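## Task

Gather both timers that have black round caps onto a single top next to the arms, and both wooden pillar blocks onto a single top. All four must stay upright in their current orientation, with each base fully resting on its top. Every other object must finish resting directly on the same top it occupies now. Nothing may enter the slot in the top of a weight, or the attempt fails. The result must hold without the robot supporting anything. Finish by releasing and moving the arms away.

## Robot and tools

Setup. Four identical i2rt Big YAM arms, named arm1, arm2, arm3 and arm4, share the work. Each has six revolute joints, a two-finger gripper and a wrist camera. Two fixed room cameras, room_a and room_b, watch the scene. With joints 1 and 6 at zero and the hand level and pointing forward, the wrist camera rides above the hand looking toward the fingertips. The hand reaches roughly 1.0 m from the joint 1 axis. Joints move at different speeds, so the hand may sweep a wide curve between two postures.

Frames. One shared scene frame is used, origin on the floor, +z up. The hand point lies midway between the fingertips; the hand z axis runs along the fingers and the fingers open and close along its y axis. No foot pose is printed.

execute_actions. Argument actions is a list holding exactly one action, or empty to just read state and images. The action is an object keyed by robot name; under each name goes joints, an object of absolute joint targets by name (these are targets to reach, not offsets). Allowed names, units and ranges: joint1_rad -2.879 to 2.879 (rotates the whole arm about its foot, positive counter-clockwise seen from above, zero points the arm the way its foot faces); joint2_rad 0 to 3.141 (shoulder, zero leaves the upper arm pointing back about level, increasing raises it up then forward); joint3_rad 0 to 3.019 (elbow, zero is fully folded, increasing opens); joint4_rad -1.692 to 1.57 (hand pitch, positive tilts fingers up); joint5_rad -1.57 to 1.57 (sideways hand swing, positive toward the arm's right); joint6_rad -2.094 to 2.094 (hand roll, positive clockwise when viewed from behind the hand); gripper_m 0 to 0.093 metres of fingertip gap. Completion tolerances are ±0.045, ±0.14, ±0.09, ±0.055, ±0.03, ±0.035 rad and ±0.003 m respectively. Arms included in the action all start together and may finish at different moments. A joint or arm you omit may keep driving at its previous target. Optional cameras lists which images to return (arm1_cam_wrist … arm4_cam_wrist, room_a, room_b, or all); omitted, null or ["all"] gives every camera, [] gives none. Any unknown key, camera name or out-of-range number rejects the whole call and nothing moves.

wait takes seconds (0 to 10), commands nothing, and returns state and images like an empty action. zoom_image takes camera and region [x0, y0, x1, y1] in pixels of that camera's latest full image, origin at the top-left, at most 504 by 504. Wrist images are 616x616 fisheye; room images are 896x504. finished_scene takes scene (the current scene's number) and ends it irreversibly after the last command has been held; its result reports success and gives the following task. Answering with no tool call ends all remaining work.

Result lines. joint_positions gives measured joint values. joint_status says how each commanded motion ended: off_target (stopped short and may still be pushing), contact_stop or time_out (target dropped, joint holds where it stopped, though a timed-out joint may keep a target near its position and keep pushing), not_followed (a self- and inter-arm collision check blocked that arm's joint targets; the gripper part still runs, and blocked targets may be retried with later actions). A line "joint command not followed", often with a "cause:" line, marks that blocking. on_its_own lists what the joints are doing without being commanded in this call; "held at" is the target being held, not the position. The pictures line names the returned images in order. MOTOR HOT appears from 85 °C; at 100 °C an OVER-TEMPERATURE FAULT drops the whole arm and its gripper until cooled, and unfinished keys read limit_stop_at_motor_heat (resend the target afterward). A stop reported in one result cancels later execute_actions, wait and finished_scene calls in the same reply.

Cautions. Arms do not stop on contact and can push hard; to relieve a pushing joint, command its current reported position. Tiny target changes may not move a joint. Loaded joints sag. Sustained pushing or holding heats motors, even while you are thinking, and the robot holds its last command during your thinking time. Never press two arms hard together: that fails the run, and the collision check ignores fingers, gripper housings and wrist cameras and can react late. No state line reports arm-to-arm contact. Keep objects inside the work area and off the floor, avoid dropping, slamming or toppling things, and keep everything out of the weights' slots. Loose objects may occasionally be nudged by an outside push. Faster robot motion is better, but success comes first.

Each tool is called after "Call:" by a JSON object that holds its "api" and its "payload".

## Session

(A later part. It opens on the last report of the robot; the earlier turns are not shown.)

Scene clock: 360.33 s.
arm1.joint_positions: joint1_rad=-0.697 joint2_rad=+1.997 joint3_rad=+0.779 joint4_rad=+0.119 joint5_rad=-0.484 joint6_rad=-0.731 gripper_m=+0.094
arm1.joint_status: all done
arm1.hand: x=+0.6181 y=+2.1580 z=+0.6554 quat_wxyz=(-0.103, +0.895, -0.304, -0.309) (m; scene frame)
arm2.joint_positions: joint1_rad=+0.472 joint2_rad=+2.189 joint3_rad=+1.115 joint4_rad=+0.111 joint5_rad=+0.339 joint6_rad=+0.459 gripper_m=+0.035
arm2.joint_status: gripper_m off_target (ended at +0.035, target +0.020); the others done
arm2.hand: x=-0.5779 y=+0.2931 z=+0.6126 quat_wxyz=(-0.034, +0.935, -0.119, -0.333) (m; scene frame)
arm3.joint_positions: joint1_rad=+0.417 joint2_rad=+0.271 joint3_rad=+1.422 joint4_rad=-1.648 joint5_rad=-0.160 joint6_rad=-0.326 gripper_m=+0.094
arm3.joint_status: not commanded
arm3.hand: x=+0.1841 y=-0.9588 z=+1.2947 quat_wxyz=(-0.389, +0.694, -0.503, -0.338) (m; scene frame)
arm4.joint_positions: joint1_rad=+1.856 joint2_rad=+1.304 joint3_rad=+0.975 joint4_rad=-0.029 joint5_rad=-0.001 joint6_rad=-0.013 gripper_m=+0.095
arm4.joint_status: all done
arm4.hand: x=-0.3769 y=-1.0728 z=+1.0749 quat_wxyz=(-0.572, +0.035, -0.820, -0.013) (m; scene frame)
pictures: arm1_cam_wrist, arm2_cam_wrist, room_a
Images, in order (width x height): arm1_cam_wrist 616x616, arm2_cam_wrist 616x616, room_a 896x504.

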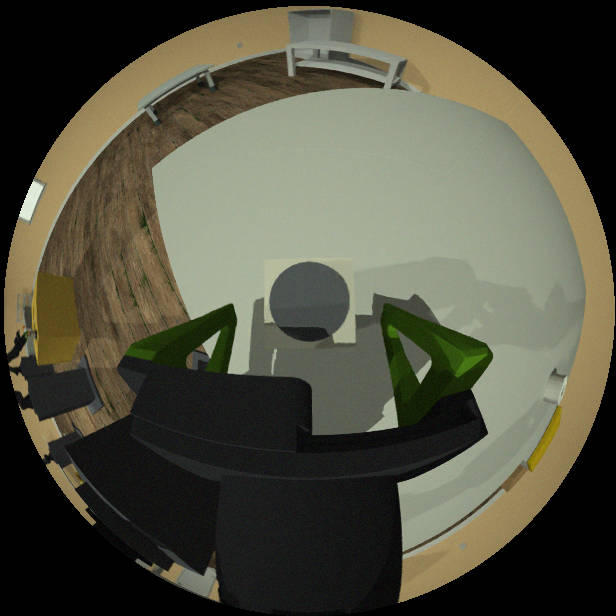

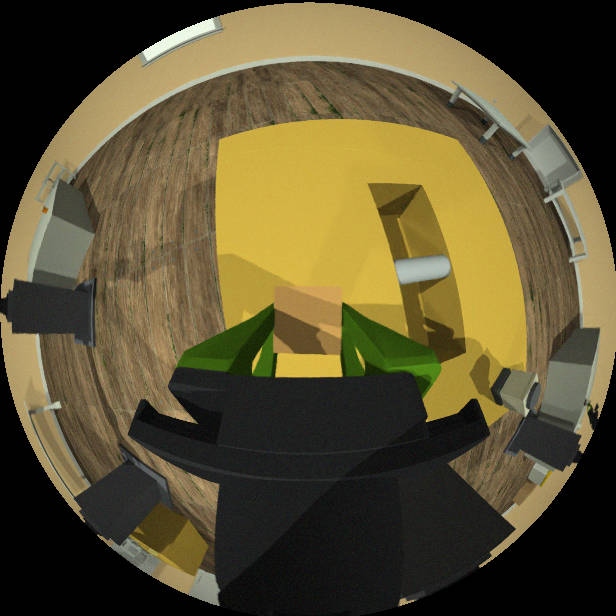

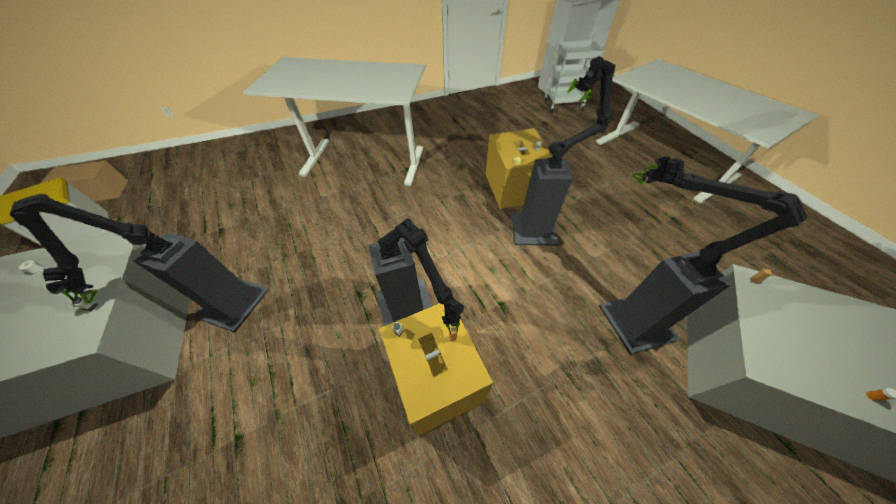

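Call:
{"api": "execute_actions", "payload": {"actions": [{"arm1":{"joints":{"joint1_rad":-0.681,"joint4_rad":0.168}},"arm2":{"joints":{"joint1_rad":1.147,"joint2_rad":2.12,"joint3_rad":2.335,"joint4_rad":-0.89,"joint5_rad":0.0,"joint6_rad":-0.012}},"arm4":{"joints":{"joint1_rad":2.792,"joint2_rad":2.48,"joint3_rad":2.19,"joint4_rad":0.07}}}], "cameras": ["arm1_cam_wrist","arm2_cam_wrist","arm4_cam_wrist","room_a"]}}

Scene clock: 423.80 s.
arm1.joint_positions: joint1_rad=-0.689 joint2_rad=+1.997 joint3_rad=+0.779 joint4_rad=+0.148 joint5_rad=-0.484 joint6_rad=-0.731 gripper_m=+0.094
arm1.joint_status: all done
arm1.hand: x=+0.6141 y=+2.1628 z=+0.6584 quat_wxyz=(-0.114, +0.895, -0.296, -0.315) (m; scene frame)
arm2.joint_positions: joint1_rad=+1.141 joint2_rad=+2.102 joint3_rad=+2.298 joint4_rad=-0.880 joint5_rad=+0.001 joint6_rad=+0.002 gripper_m=+0.035
arm2.joint_status: all done
arm2.hand: x=-0.4408 y=-0.2643 z=+1.0894 quat_wxyz=(+0.207, +0.796, +0.424, -0.380) (m; scene frame)
arm3.joint_positions: joint1_rad=+0.417 joint2_rad=+0.271 joint3_rad=+1.422 joint4_rad=-1.648 joint5_rad=-0.160 joint6_rad=-0.326 gripper_m=+0.094
arm3.joint_status: not commanded
arm3.hand: x=+0.1841 y=-0.9588 z=+1.2947 quat_wxyz=(-0.389, +0.694, -0.503, -0.338) (m; scene frame)
arm4.joint_positions: joint1_rad=+2.792 joint2_rad=+2.497 joint3_rad=+2.132 joint4_rad=+0.051 joint5_rad=+0.000 joint6_rad=-0.013 gripper_m=+0.095
arm4.joint_status: all done
arm4.hand: x=-0.4379 y=-0.3072 z=+0.8571 quat_wxyz=(-0.518, +0.396, -0.706, -0.275) (m; scene frame)
pictures: arm1_cam_wrist, arm2_cam_wrist, arm4_cam_wrist, room_a
Images, in order (width x height): arm1_cam_wrist 616x616, arm2_cam_wrist 616x616, arm4_cam_wrist 616x616, room_a 896x504.

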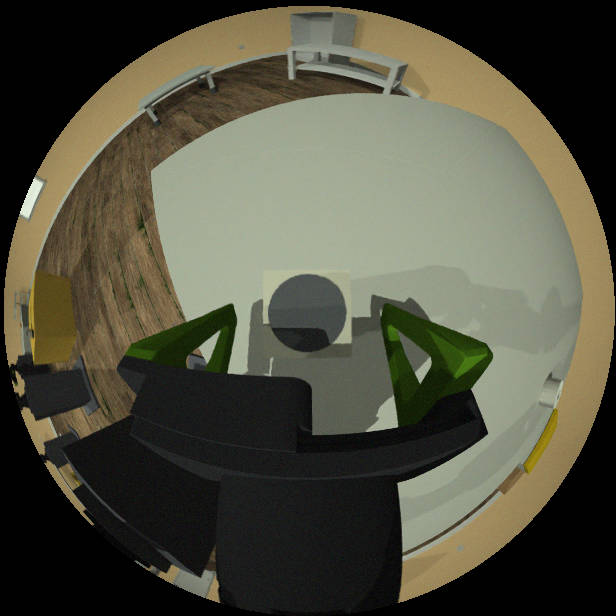

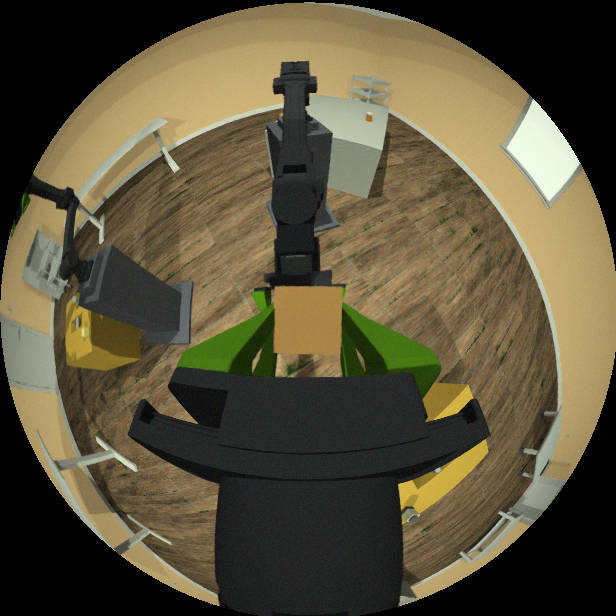

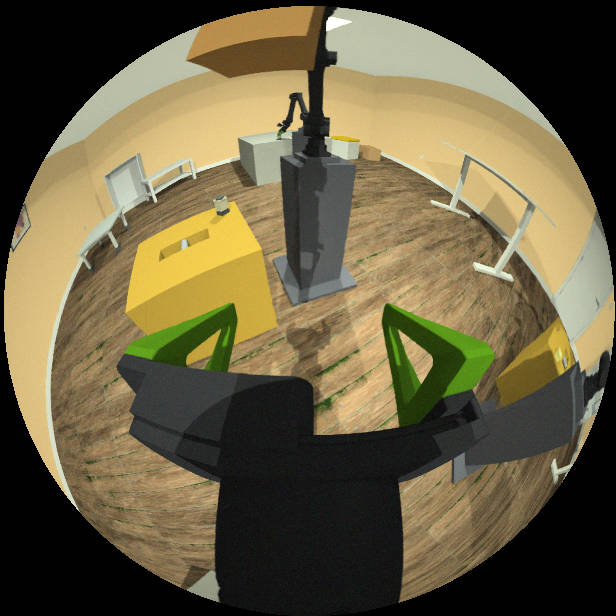

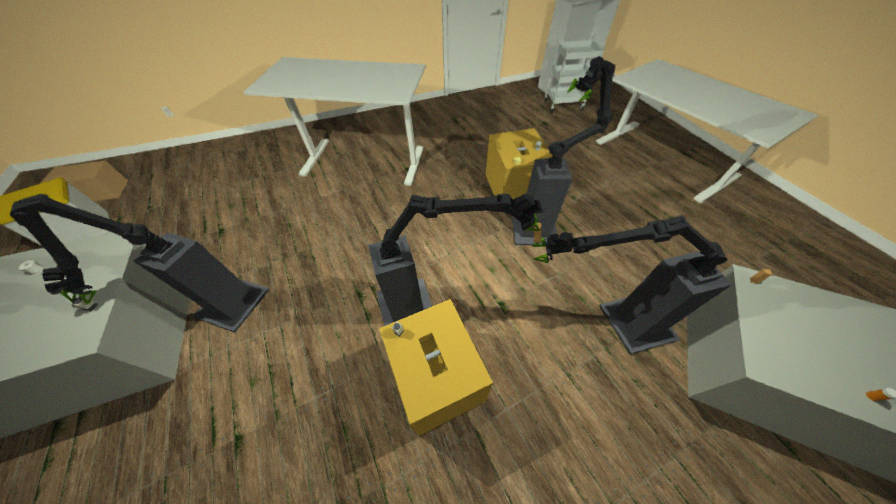

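Call:
{"api": "zoom_image", "payload": {"camera": "arm2_cam_wrist", "region": [230, 220, 380, 340]}}

Call:
{"api": "zoom_image", "payload": {"camera": "arm4_cam_wrist", "region": [160, 0, 400, 140]}}

Call:
{"api": "zoom_image", "payload": {"camera": "room_a", "region": [480, 180, 620, 280]}}

Region (230, 220, 380, 340) of arm2_cam_wrist's 616x616 image, scaled by 3.360, with more detail than that image has; it fills the top 403 rows of this view, and the rest is white.

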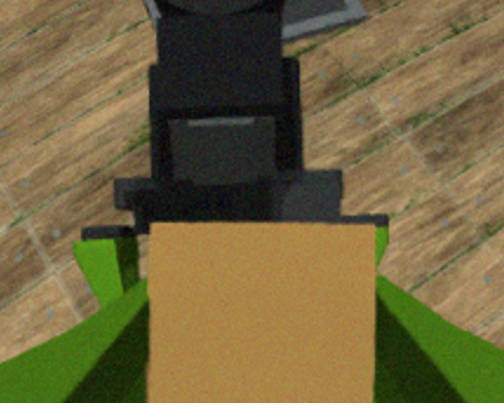

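Region (160, 0, 400, 140) of arm4_cam_wrist's 616x616 image, scaled by 2.100, with more detail than that image has; it fills the top 294 rows of this view, and the rest is white.

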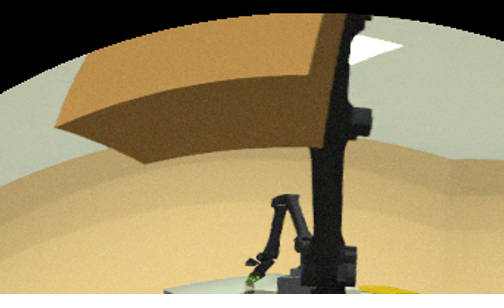

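Region (480, 180, 620, 280) of room_a's 896x504 image, scaled by 3.600, with more detail than that image has; it fills the top 360 rows of this view, and the rest is white.

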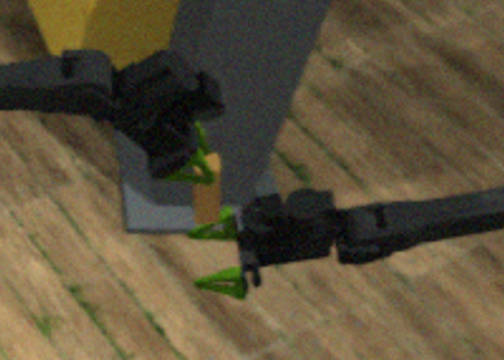

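Call:
{"api": "execute_actions", "payload": {"actions": [{"arm1":{"joints":{"gripper_m":0.03}},"arm2":{"joints":{"joint1_rad":1.168,"joint2_rad":2.263}},"arm4":{"joints":{"joint3_rad":2.225}}}], "cameras": ["arm1_cam_wrist","arm2_cam_wrist","arm4_cam_wrist","room_a"]}}

Scene clock: 462.07 s.
arm1.joint_positions: joint1_rad=-0.689 joint2_rad=+1.997 joint3_rad=+0.779 joint4_rad=+0.148 joint5_rad=-0.485 joint6_rad=-0.731 gripper_m=+0.047
arm1.joint_status: gripper_m off_target (ended at +0.047, target +0.030)
arm1.hand: x=+0.6139 y=+2.1627 z=+0.6584 quat_wxyz=(-0.114, +0.895, -0.296, -0.315) (m; scene frame)
arm2.joint_positions: joint1_rad=+1.164 joint2_rad=+2.264 joint3_rad=+2.304 joint4_rad=-0.885 joint5_rad=+0.001 joint6_rad=+0.002 gripper_m=+0.035
arm2.joint_status: all done
arm2.hand: x=-0.4369 y=-0.2959 z=+0.9576 quat_wxyz=(+0.175, +0.818, +0.449, -0.313) (m; scene frame)
arm3.joint_positions: joint1_rad=+0.417 joint2_rad=+0.271 joint3_rad=+1.422 joint4_rad=-1.648 joint5_rad=-0.160 joint6_rad=-0.326 gripper_m=+0.094
arm3.joint_status: not commanded
arm3.hand: x=+0.1841 y=-0.9588 z=+1.2947 quat_wxyz=(-0.389, +0.694, -0.503, -0.338) (m; scene frame)
arm4.joint_positions: joint1_rad=+2.792 joint2_rad=+2.497 joint3_rad=+2.168 joint4_rad=+0.051 joint5_rad=+0.000 joint6_rad=-0.013 gripper_m=+0.095
arm4.joint_status: all done
arm4.hand: x=-0.4341 y=-0.3009 z=+0.8788 quat_wxyz=(-0.531, +0.391, -0.697, -0.282) (m; scene frame)
pictures: arm1_cam_wrist, arm2_cam_wrist, arm4_cam_wrist, room_a
Images, in order (width x height): arm1_cam_wrist 616x616, arm2_cam_wrist 616x616, arm4_cam_wrist 616x616, room_a 896x504.

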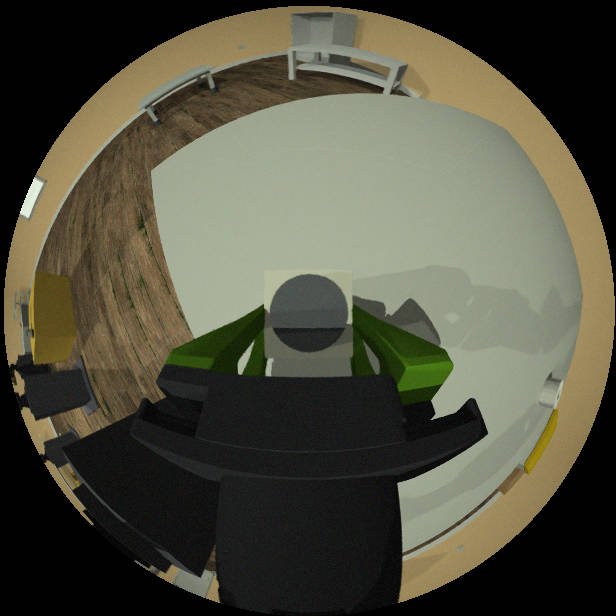

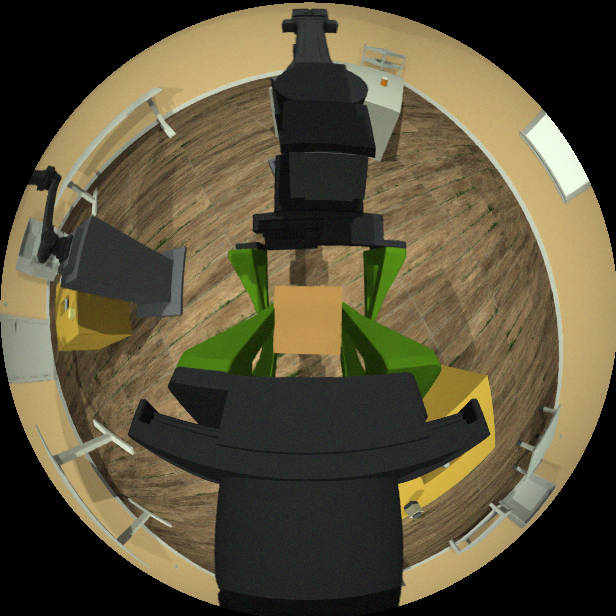

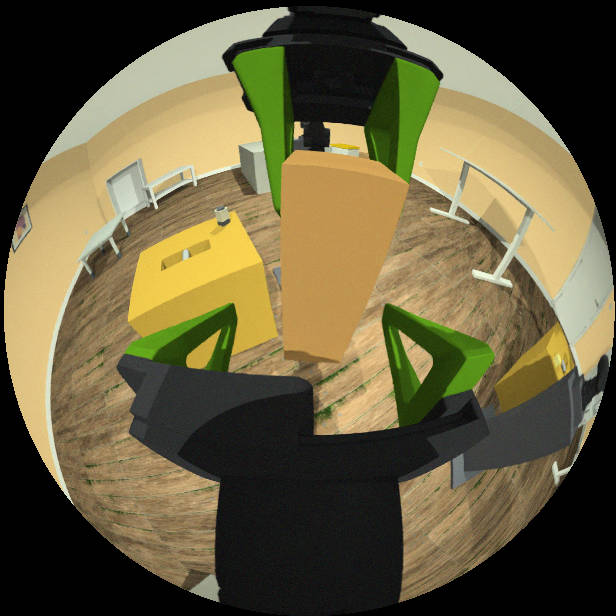

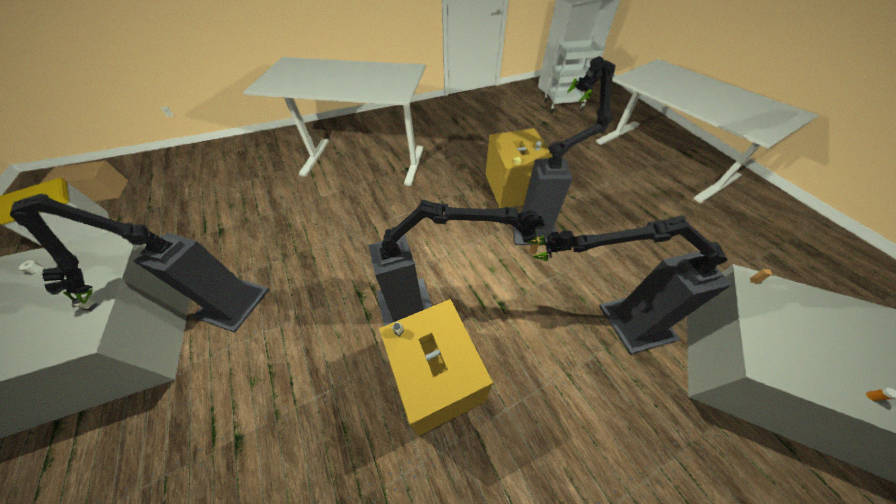

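Call:
{"api": "execute_actions", "payload": {"actions": [{"arm4":{"joints":{"gripper_m":0.02}}}], "cameras": ["arm4_cam_wrist","arm2_cam_wrist"]}}

Scene clock: 525.27 s.
arm1.joint_positions: joint1_rad=-0.689 joint2_rad=+1.997 joint3_rad=+0.779 joint4_rad=+0.148 joint5_rad=-0.485 joint6_rad=-0.731 gripper_m=+0.047
arm1.joint_status: not commanded
arm1.hand: x=+0.6139 y=+2.1627 z=+0.6584 quat_wxyz=(-0.114, +0.895, -0.296, -0.315) (m; scene frame)
arm2.joint_positions: joint1_rad=+1.162 joint2_rad=+2.264 joint3_rad=+2.304 joint4_rad=-0.885 joint5_rad=+0.000 joint6_rad=-0.001 gripper_m=+0.035
arm2.joint_status: not commanded
arm2.hand: x=-0.4379 y=-0.2953 z=+0.9576 quat_wxyz=(+0.175, +0.818, +0.450, -0.313) (m; scene frame)
arm3.joint_positions: joint1_rad=+0.417 joint2_rad=+0.271 joint3_rad=+1.422 joint4_rad=-1.648 joint5_rad=-0.160 joint6_rad=-0.326 gripper_m=+0.094
arm3.joint_status: not commanded
arm3.hand: x=+0.1841 y=-0.9588 z=+1.2947 quat_wxyz=(-0.389, +0.694, -0.503, -0.338) (m; scene frame)
arm4.joint_positions: joint1_rad=+2.789 joint2_rad=+2.497 joint3_rad=+2.168 joint4_rad=+0.051 joint5_rad=+0.002 joint6_rad=-0.007 gripper_m=+0.036
arm4.joint_status: gripper_m off_target (ended at +0.036, target +0.020)
arm4.hand: x=-0.4316 y=-0.3025 z=+0.8788 quat_wxyz=(-0.531, +0.387, -0.699, -0.282) (m; scene frame)
pictures: arm2_cam_wrist, arm4_cam_wrist
Images, in order (width x height): arm2_cam_wrist 616x616, arm4_cam_wrist 616x616.

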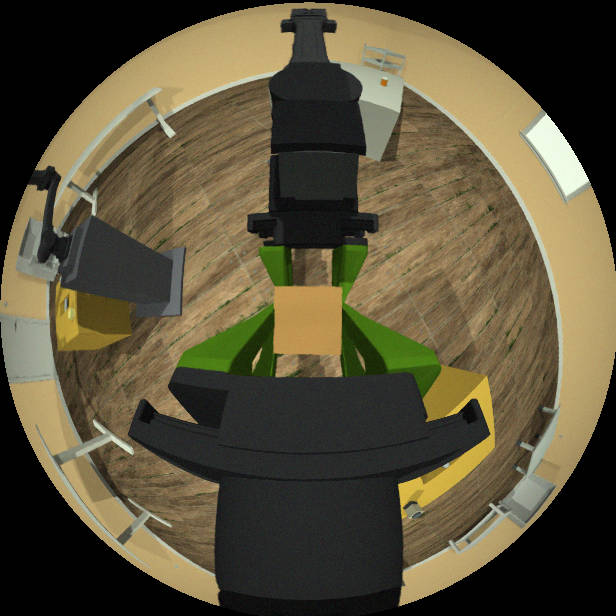

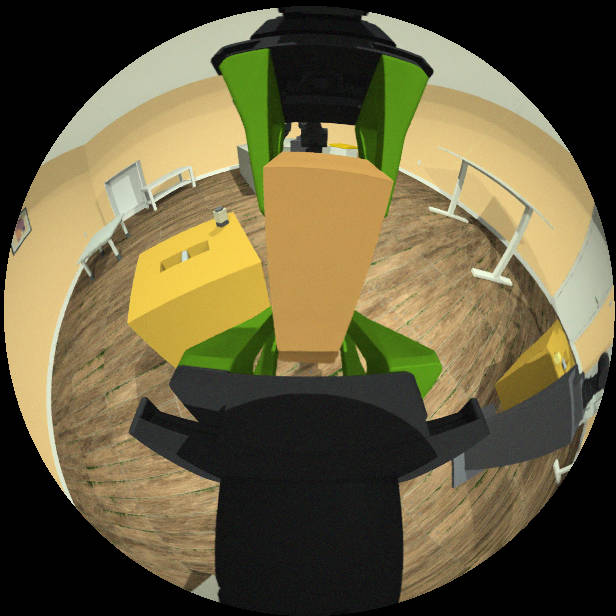

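Call:
{"api": "execute_actions", "payload": {"actions": [{"arm1":{"joints":{"joint1_rad":1.865,"joint2_rad":1.53,"joint3_rad":1.317,"joint4_rad":-0.537,"joint5_rad":0.0,"joint6_rad":0.013}},"arm2":{"joints":{"gripper_m":0.093,"joint1_rad":-1.935,"joint2_rad":2.035,"joint3_rad":1.445,"joint4_rad":0.30}},"arm4":{"joints":{"joint2_rad":2.55,"joint3_rad":1.2,"joint4_rad":0.95}}}], "cameras": ["arm1_cam_wrist","arm2_cam_wrist","arm4_cam_wrist","room_a"]}}

Scene clock: 556.27 s.
arm1.joint_positions: joint1_rad=+1.872 joint2_rad=+1.548 joint3_rad=+1.318 joint4_rad=-0.527 joint5_rad=-0.002 joint6_rad=-0.002 gripper_m=+0.047
arm1.joint_status: all done
arm1.hand: x=+0.4227 y=+1.1358 z=+1.0201 quat_wxyz=(+0.201, +0.791, +0.468, -0.340) (m; scene frame)
arm2.joint_positions: joint1_rad=-1.942 joint2_rad=+2.028 joint3_rad=+1.440 joint4_rad=+0.286 joint5_rad=+0.002 joint6_rad=-0.002 gripper_m=+0.093
arm2.joint_status: all done
arm2.hand: x=+0.4273 y=+1.1248 z=+0.8905 quat_wxyz=(-0.513, +0.404, -0.699, -0.291) (m; scene frame)
arm3.joint_positions: joint1_rad=+0.417 joint2_rad=+0.271 joint3_rad=+1.422 joint4_rad=-1.648 joint5_rad=-0.160 joint6_rad=-0.326 gripper_m=+0.094
arm3.joint_status: not commanded
arm3.hand: x=+0.1841 y=-0.9588 z=+1.2947 quat_wxyz=(-0.389, +0.694, -0.503, -0.338) (m; scene frame)
arm4.joint_positions: joint1_rad=+2.789 joint2_rad=+2.577 joint3_rad=+1.195 joint4_rad=+0.915 joint5_rad=+0.002 joint6_rad=-0.007 gripper_m=+0.036
arm4.joint_status: all done
arm4.hand: x=-0.5887 y=-0.5520 z=+0.5562 quat_wxyz=(-0.462, +0.412, -0.746, -0.245) (m; scene frame)
pictures: arm1_cam_wrist, arm2_cam_wrist, arm4_cam_wrist, room_a
Images, in order (width x height): arm1_cam_wrist 616x616, arm2_cam_wrist 616x616, arm4_cam_wrist 616x616, room_a 896x504.

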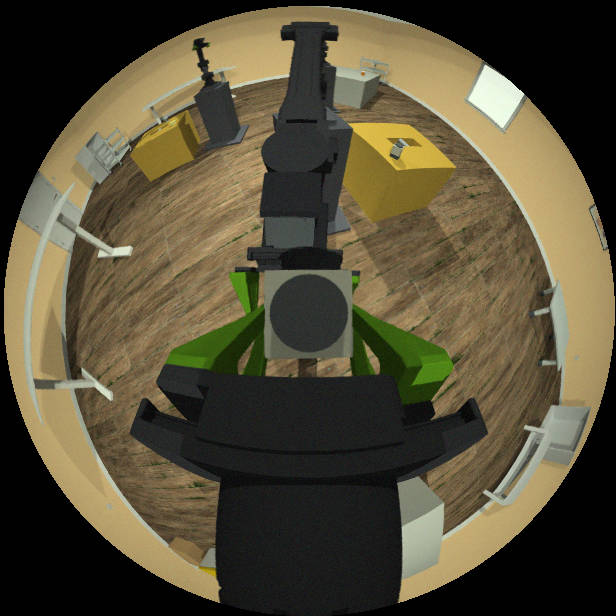

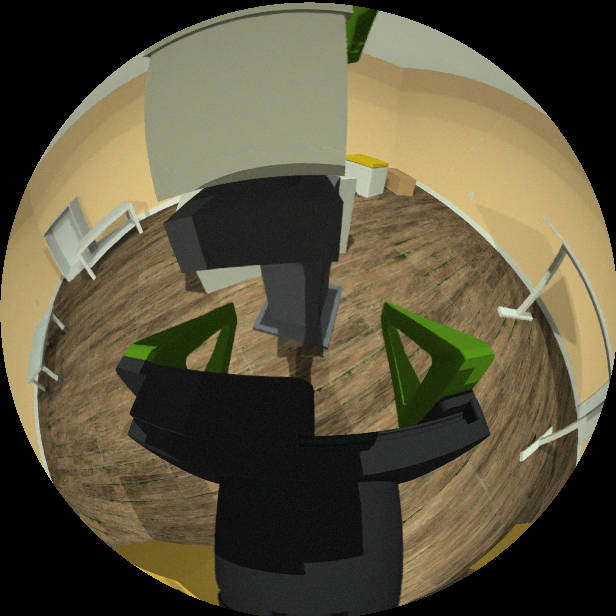

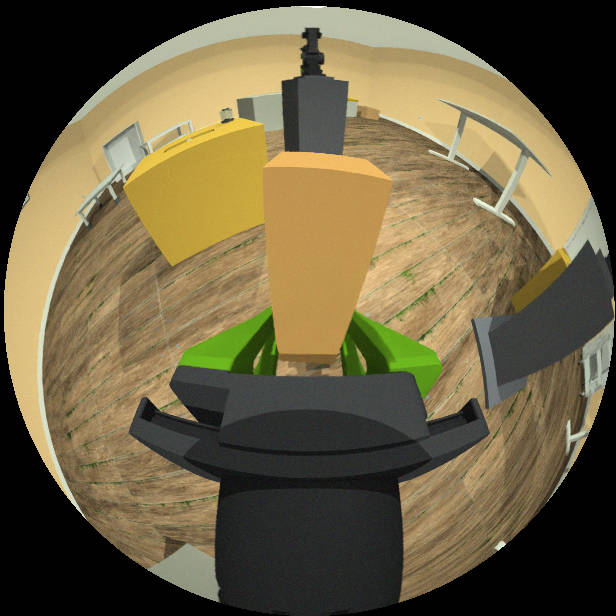

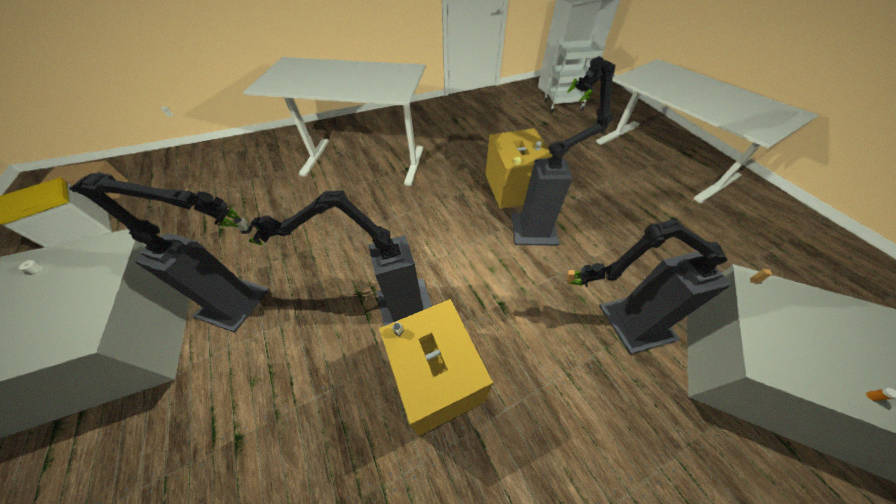

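Call:
{"api": "zoom_image", "payload": {"camera": "room_a", "region": [180, 170, 320, 270]}}

Call:
{"api": "zoom_image", "payload": {"camera": "arm2_cam_wrist", "region": [120, 140, 420, 340]}}

Region (180, 170, 320, 270) of room_a's 896x504 image, scaled by 3.600, with more detail than that image has; it fills the top 360 rows of this view, and the rest is white.

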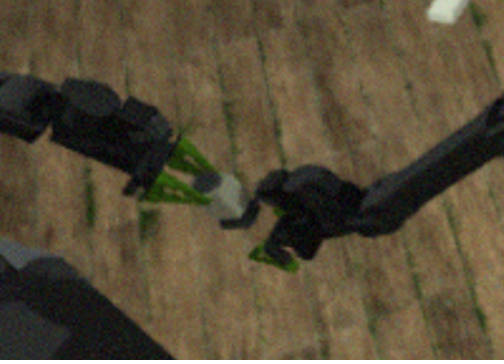

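Region (120, 140, 420, 340) of arm2_cam_wrist's 616x616 image, scaled by 1.680, with more detail than that image has.

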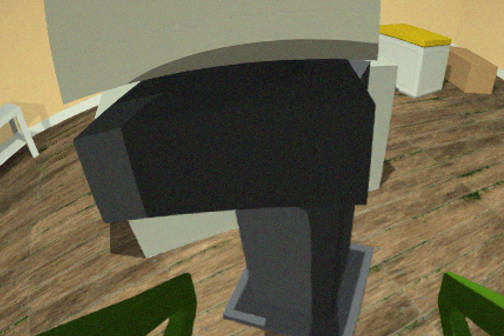

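Call:
{"api": "execute_actions", "payload": {"actions": [{"arm1":{"joints":{"joint2_rad":1.69}},"arm2":{"joints":{"joint1_rad":-1.918}},"arm4":{"joints":{"joint1_rad":1.95,"joint2_rad":2.27,"joint4_rad":1.24,"joint6_rad":-0.055}}}], "cameras": ["arm1_cam_wrist","arm2_cam_wrist","room_a"]}}

Scene clock: 598.87 s.
arm1.joint_positions: joint1_rad=+1.872 joint2_rad=+1.712 joint3_rad=+1.311 joint4_rad=-0.533 joint5_rad=-0.002 joint6_rad=-0.002 gripper_m=+0.047
arm1.joint_status: all done
arm1.hand: x=+0.4186 y=+1.1287 z=+0.9147 quat_wxyz=(+0.159, +0.818, +0.483, -0.269) (m; scene frame)
arm2.joint_positions: joint1_rad=-1.924 joint2_rad=+2.028 joint3_rad=+1.440 joint4_rad=+0.286 joint5_rad=+0.002 joint6_rad=-0.002 gripper_m=+0.093
arm2.joint_status: all done
arm2.hand: x=+0.4148 y=+1.1320 z=+0.8904 quat_wxyz=(-0.510, +0.410, -0.696, -0.296) (m; scene frame)
arm3.joint_positions: joint1_rad=+0.417 joint2_rad=+0.271 joint3_rad=+1.422 joint4_rad=-1.648 joint5_rad=-0.160 joint6_rad=-0.326 gripper_m=+0.094
arm3.joint_status: not commanded
arm3.hand: x=+0.1841 y=-0.9588 z=+1.2947 quat_wxyz=(-0.389, +0.694, -0.503, -0.338) (m; scene frame)
arm4.joint_positions: joint1_rad=+1.956 joint2_rad=+2.283 joint3_rad=+1.191 joint4_rad=+1.218 joint5_rad=+0.000 joint6_rad=-0.041 gripper_m=+0.036
arm4.joint_status: all done
arm4.hand: x=-0.2229 y=-0.9903 z=+0.8360 quat_wxyz=(-0.750, +0.071, -0.656, -0.044) (m; scene frame)
pictures: arm1_cam_wrist, arm2_cam_wrist, room_a
Images, in order (width x height): arm1_cam_wrist 616x616, arm2_cam_wrist 616x616, room_a 896x504.

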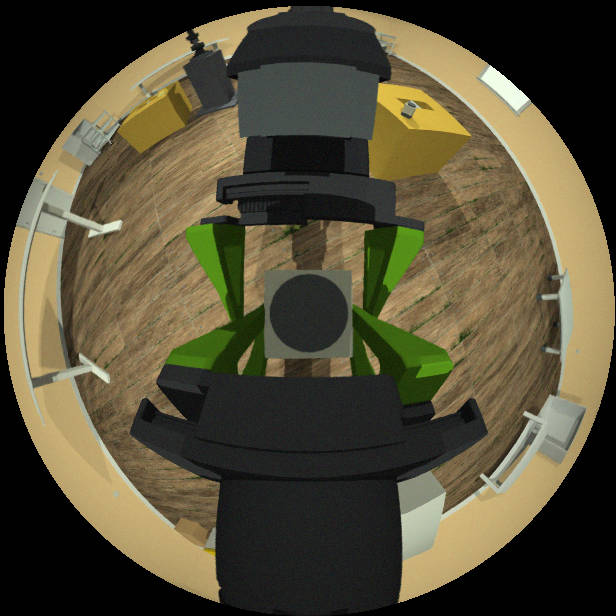

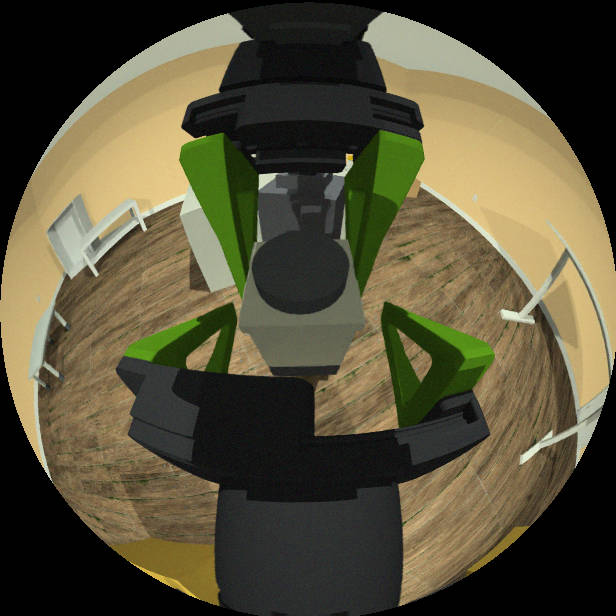

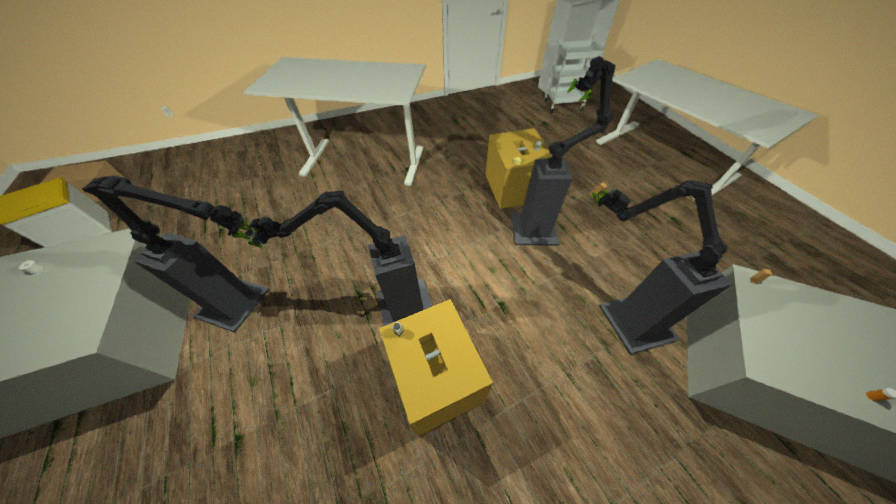

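Call:
{"api": "execute_actions", "payload": {"actions": [{"arm2":{"joints":{"joint4_rad":0.19}},"arm4":{"joints":{"joint1_rad":1.72}}}], "cameras": ["arm2_cam_wrist","arm1_cam_wrist"]}}

Scene clock: 626.77 s.
arm1.joint_positions: joint1_rad=+1.872 joint2_rad=+1.712 joint3_rad=+1.311 joint4_rad=-0.533 joint5_rad=-0.002 joint6_rad=-0.002 gripper_m=+0.047
arm1.joint_status: not commanded
arm1.hand: x=+0.4186 y=+1.1287 z=+0.9147 quat_wxyz=(+0.159, +0.818, +0.483, -0.269) (m; scene frame)
arm2.joint_positions: joint1_rad=-1.924 joint2_rad=+2.028 joint3_rad=+1.440 joint4_rad=+0.205 joint5_rad=+0.002 joint6_rad=-0.002 gripper_m=+0.093
arm2.joint_status: all done
arm2.hand: x=+0.4116 y=+1.1259 z=+0.8721 quat_wxyz=(-0.482, +0.422, -0.716, -0.279) (m; scene frame)
arm3.joint_positions: joint1_rad=+0.417 joint2_rad=+0.271 joint3_rad=+1.422 joint4_rad=-1.648 joint5_rad=-0.160 joint6_rad=-0.326 gripper_m=+0.094
arm3.joint_status: not commanded
arm3.hand: x=+0.1841 y=-0.9588 z=+1.2947 quat_wxyz=(-0.389, +0.694, -0.503, -0.338) (m; scene frame)
arm4.joint_positions: joint1_rad=+1.727 joint2_rad=+2.283 joint3_rad=+1.191 joint4_rad=+1.218 joint5_rad=+0.000 joint6_rad=-0.042 gripper_m=+0.036
arm4.joint_status: all done
arm4.hand: x=-0.2142 y=-1.1598 z=+0.8373 quat_wxyz=(-0.751, -0.005, -0.659, +0.042) (m; scene frame)
pictures: arm1_cam_wrist, arm2_cam_wrist
Images, in order (width x height): arm1_cam_wrist 616x616, arm2_cam_wrist 616x616.

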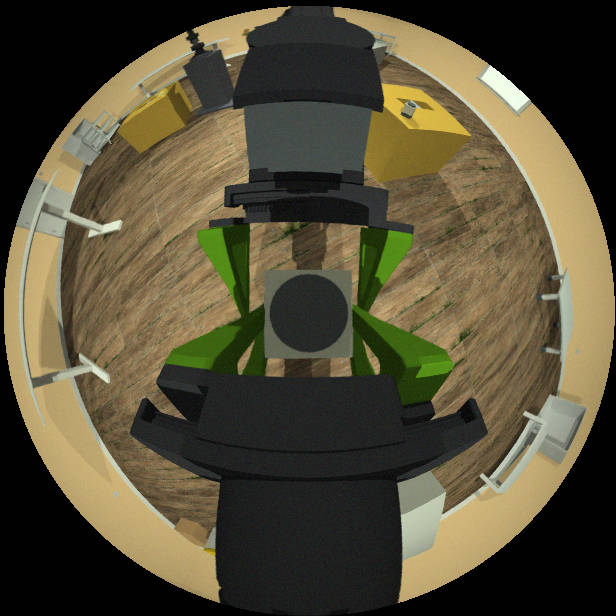

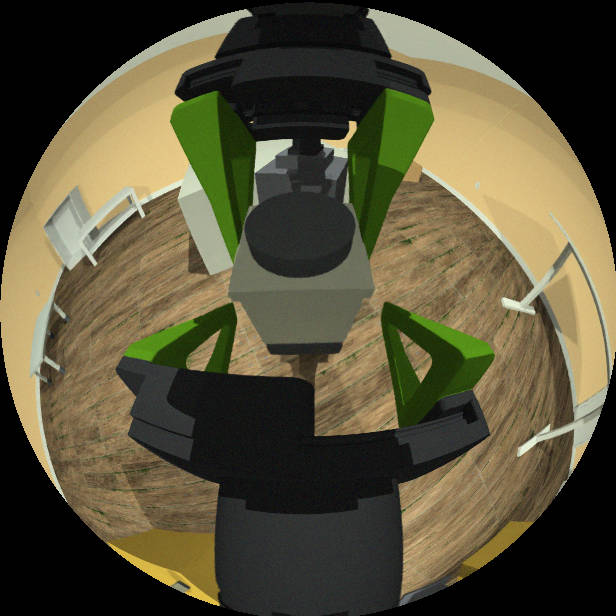

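Call:
{"api": "execute_actions", "payload": {"actions": [{"arm2":{"joints":{"gripper_m":0.03}}}], "cameras": ["arm2_cam_wrist","arm1_cam_wrist"]}}

Scene clock: 637.13 s.
arm1.joint_positions: joint1_rad=+1.872 joint2_rad=+1.712 joint3_rad=+1.311 joint4_rad=-0.533 joint5_rad=-0.004 joint6_rad=+0.002 gripper_m=+0.047
arm1.joint_status: not commanded
arm1.hand: x=+0.4189 y=+1.1285 z=+0.9147 quat_wxyz=(+0.160, +0.819, +0.482, -0.268) (m; scene frame)
arm2.joint_positions: joint1_rad=-1.922 joint2_rad=+2.028 joint3_rad=+1.440 joint4_rad=+0.205 joint5_rad=-0.002 joint6_rad=-0.002 gripper_m=+0.044
arm2.joint_status: gripper_m off_target (ended at +0.044, target +0.030)
arm2.hand: x=+0.4096 y=+1.1270 z=+0.8720 quat_wxyz=(-0.480, +0.424, -0.715, -0.281) (m; scene frame)
arm3.joint_positions: joint1_rad=+0.417 joint2_rad=+0.271 joint3_rad=+1.422 joint4_rad=-1.648 joint5_rad=-0.160 joint6_rad=-0.326 gripper_m=+0.094
arm3.joint_status: not commanded
arm3.hand: x=+0.1841 y=-0.9588 z=+1.2947 quat_wxyz=(-0.389, +0.694, -0.503, -0.338) (m; scene frame)
arm4.joint_positions: joint1_rad=+1.727 joint2_rad=+2.283 joint3_rad=+1.191 joint4_rad=+1.218 joint5_rad=+0.000 joint6_rad=-0.042 gripper_m=+0.036
arm4.joint_status: not commanded
arm4.hand: x=-0.2142 y=-1.1598 z=+0.8373 quat_wxyz=(-0.751, -0.005, -0.659, +0.042) (m; scene frame)
pictures: arm1_cam_wrist, arm2_cam_wrist
Images, in order (width x height): arm1_cam_wrist 616x616, arm2_cam_wrist 616x616.

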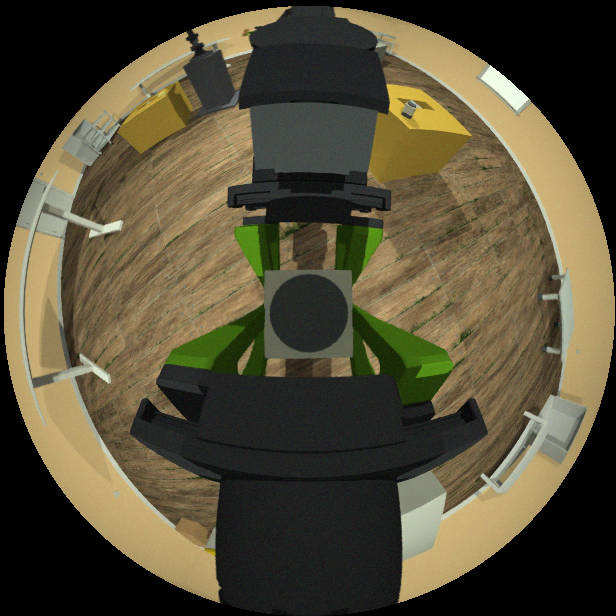

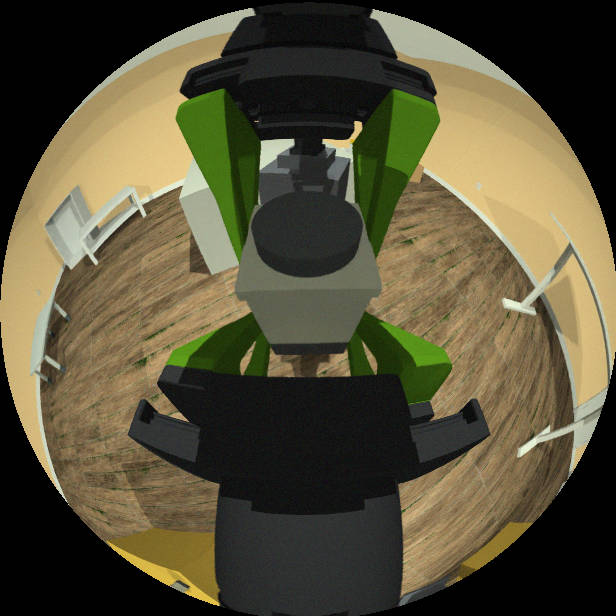

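Call:
{"api": "execute_actions", "payload": {"actions": [{"arm1":{"joints":{"gripper_m":0.093,"joint1_rad":1.5,"joint2_rad":1.42}},"arm2":{"joints":{"joint1_rad":0.38,"joint2_rad":2.33,"joint3_rad":1.03,"joint4_rad":1.095}},"arm4":{"joints":{"joint1_rad":-0.55,"joint2_rad":2.38}}}], "cameras": ["arm2_cam_wrist","arm4_cam_wrist","room_a","room_b"]}}

Scene clock: 667.27 s.
arm1.joint_positions: joint1_rad=+1.496 joint2_rad=+1.405 joint3_rad=+1.311 joint4_rad=-0.533 joint5_rad=+0.001 joint6_rad=+0.002 gripper_m=+0.093
arm1.joint_status: all done
arm1.hand: x=+0.2607 y=+1.3040 z=+1.1011 quat_wxyz=(+0.152, +0.839, +0.300, -0.428) (m; scene frame)
arm2.joint_positions: joint1_rad=+0.388 joint2_rad=+2.313 joint3_rad=+1.032 joint4_rad=+1.075 joint5_rad=-0.002 joint6_rad=-0.002 gripper_m=+0.044
arm2.joint_status: all done
arm2.hand: x=-0.6364 y=+0.2735 z=+0.6899 quat_wxyz=(+0.077, +0.771, +0.088, -0.626) (m; scene frame)
arm3.joint_positions: joint1_rad=+0.417 joint2_rad=+0.271 joint3_rad=+1.422 joint4_rad=-1.648 joint5_rad=-0.160 joint6_rad=-0.326 gripper_m=+0.094
arm3.joint_status: not commanded
arm3.hand: x=+0.1841 y=-0.9588 z=+1.2947 quat_wxyz=(-0.389, +0.694, -0.503, -0.338) (m; scene frame)
arm4.joint_positions: joint1_rad=-0.552 joint2_rad=+2.403 joint3_rad=+1.195 joint4_rad=+1.218 joint5_rad=+0.002 joint6_rad=-0.043 gripper_m=+0.036
arm4.joint_status: all done
arm4.hand: x=-1.4616 y=-1.6354 z=+0.7489 quat_wxyz=(-0.265, -0.644, -0.284, +0.659) (m; scene frame)
pictures: arm2_cam_wrist, arm4_cam_wrist, room_a, room_b
Images, in order (width x height): arm2_cam_wrist 616x616, arm4_cam_wrist 616x616, room_a 896x504, room_b 896x504.

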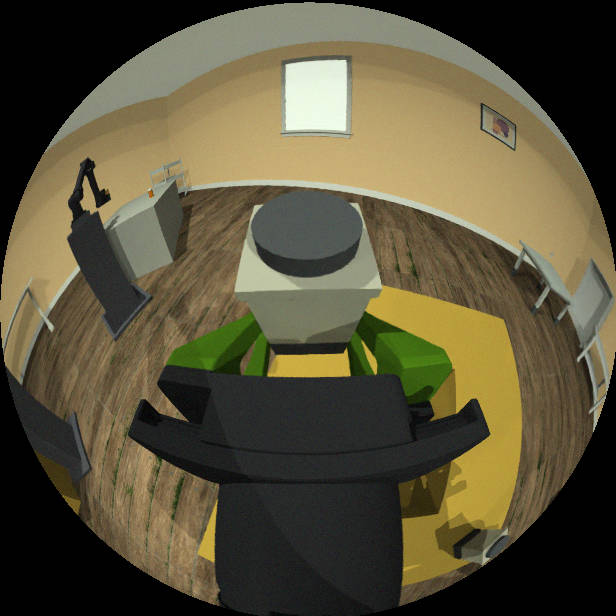

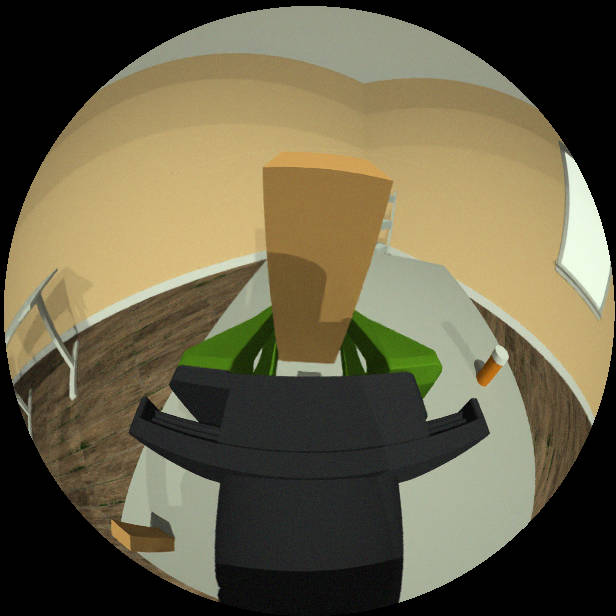

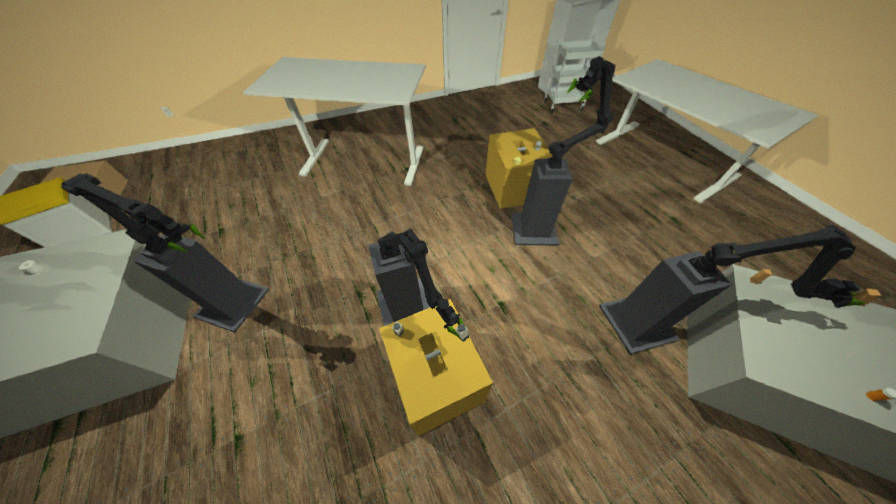

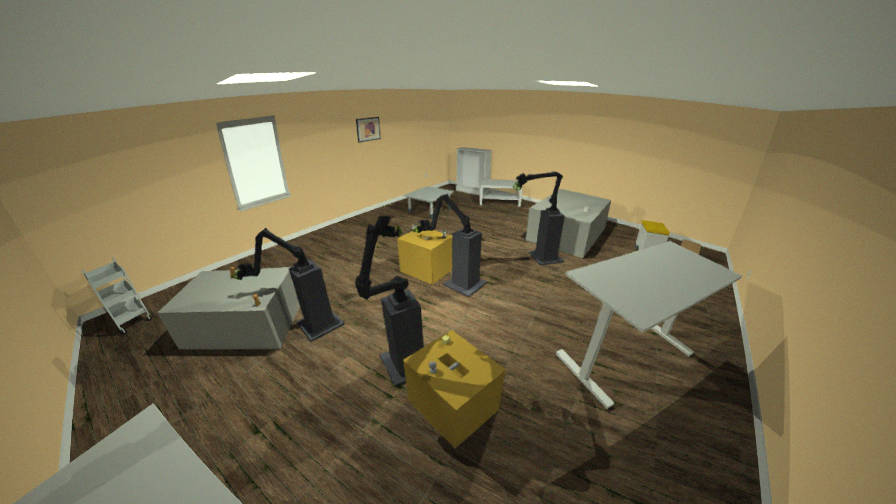

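Call:
{"api": "zoom_image", "payload": {"camera": "arm4_cam_wrist", "region": [90, 480, 220, 580]}}

Call:
{"api": "zoom_image", "payload": {"camera": "arm4_cam_wrist", "region": [420, 300, 540, 410]}}

Call:
{"api": "zoom_image", "payload": {"camera": "arm2_cam_wrist", "region": [400, 470, 540, 590]}}

Region (90, 480, 220, 580) of arm4_cam_wrist's 616x616 image, scaled by 3.877, with more detail than that image has; it fills the top 388 rows of this view, and the rest is white.

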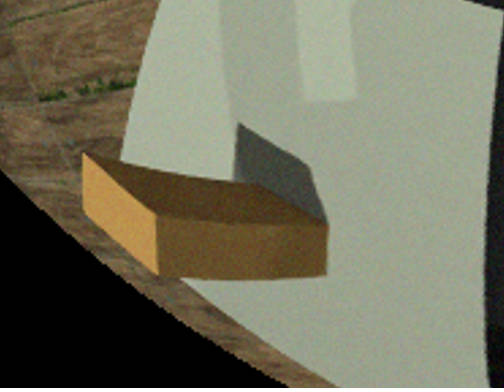

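Region (420, 300, 540, 410) of arm4_cam_wrist's 616x616 image, scaled by 4.200, with more detail than that image has; it fills the top 462 rows of this view, and the rest is white.

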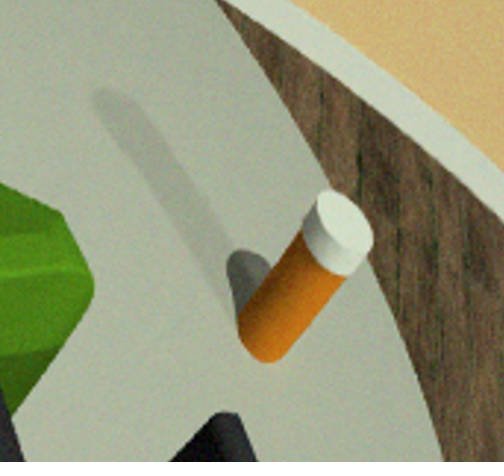

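Region (400, 470, 540, 590) of arm2_cam_wrist's 616x616 image, scaled by 3.600, with more detail than that image has; it fills the top 432 rows of this view, and the rest is white.

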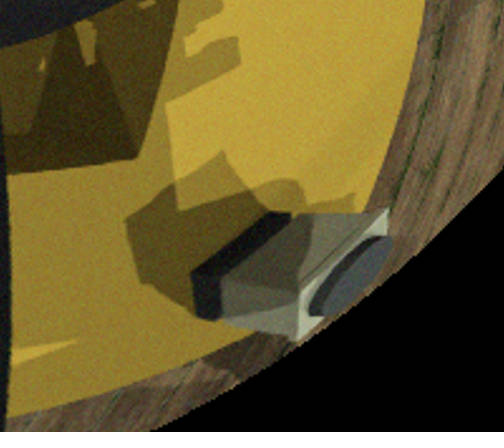

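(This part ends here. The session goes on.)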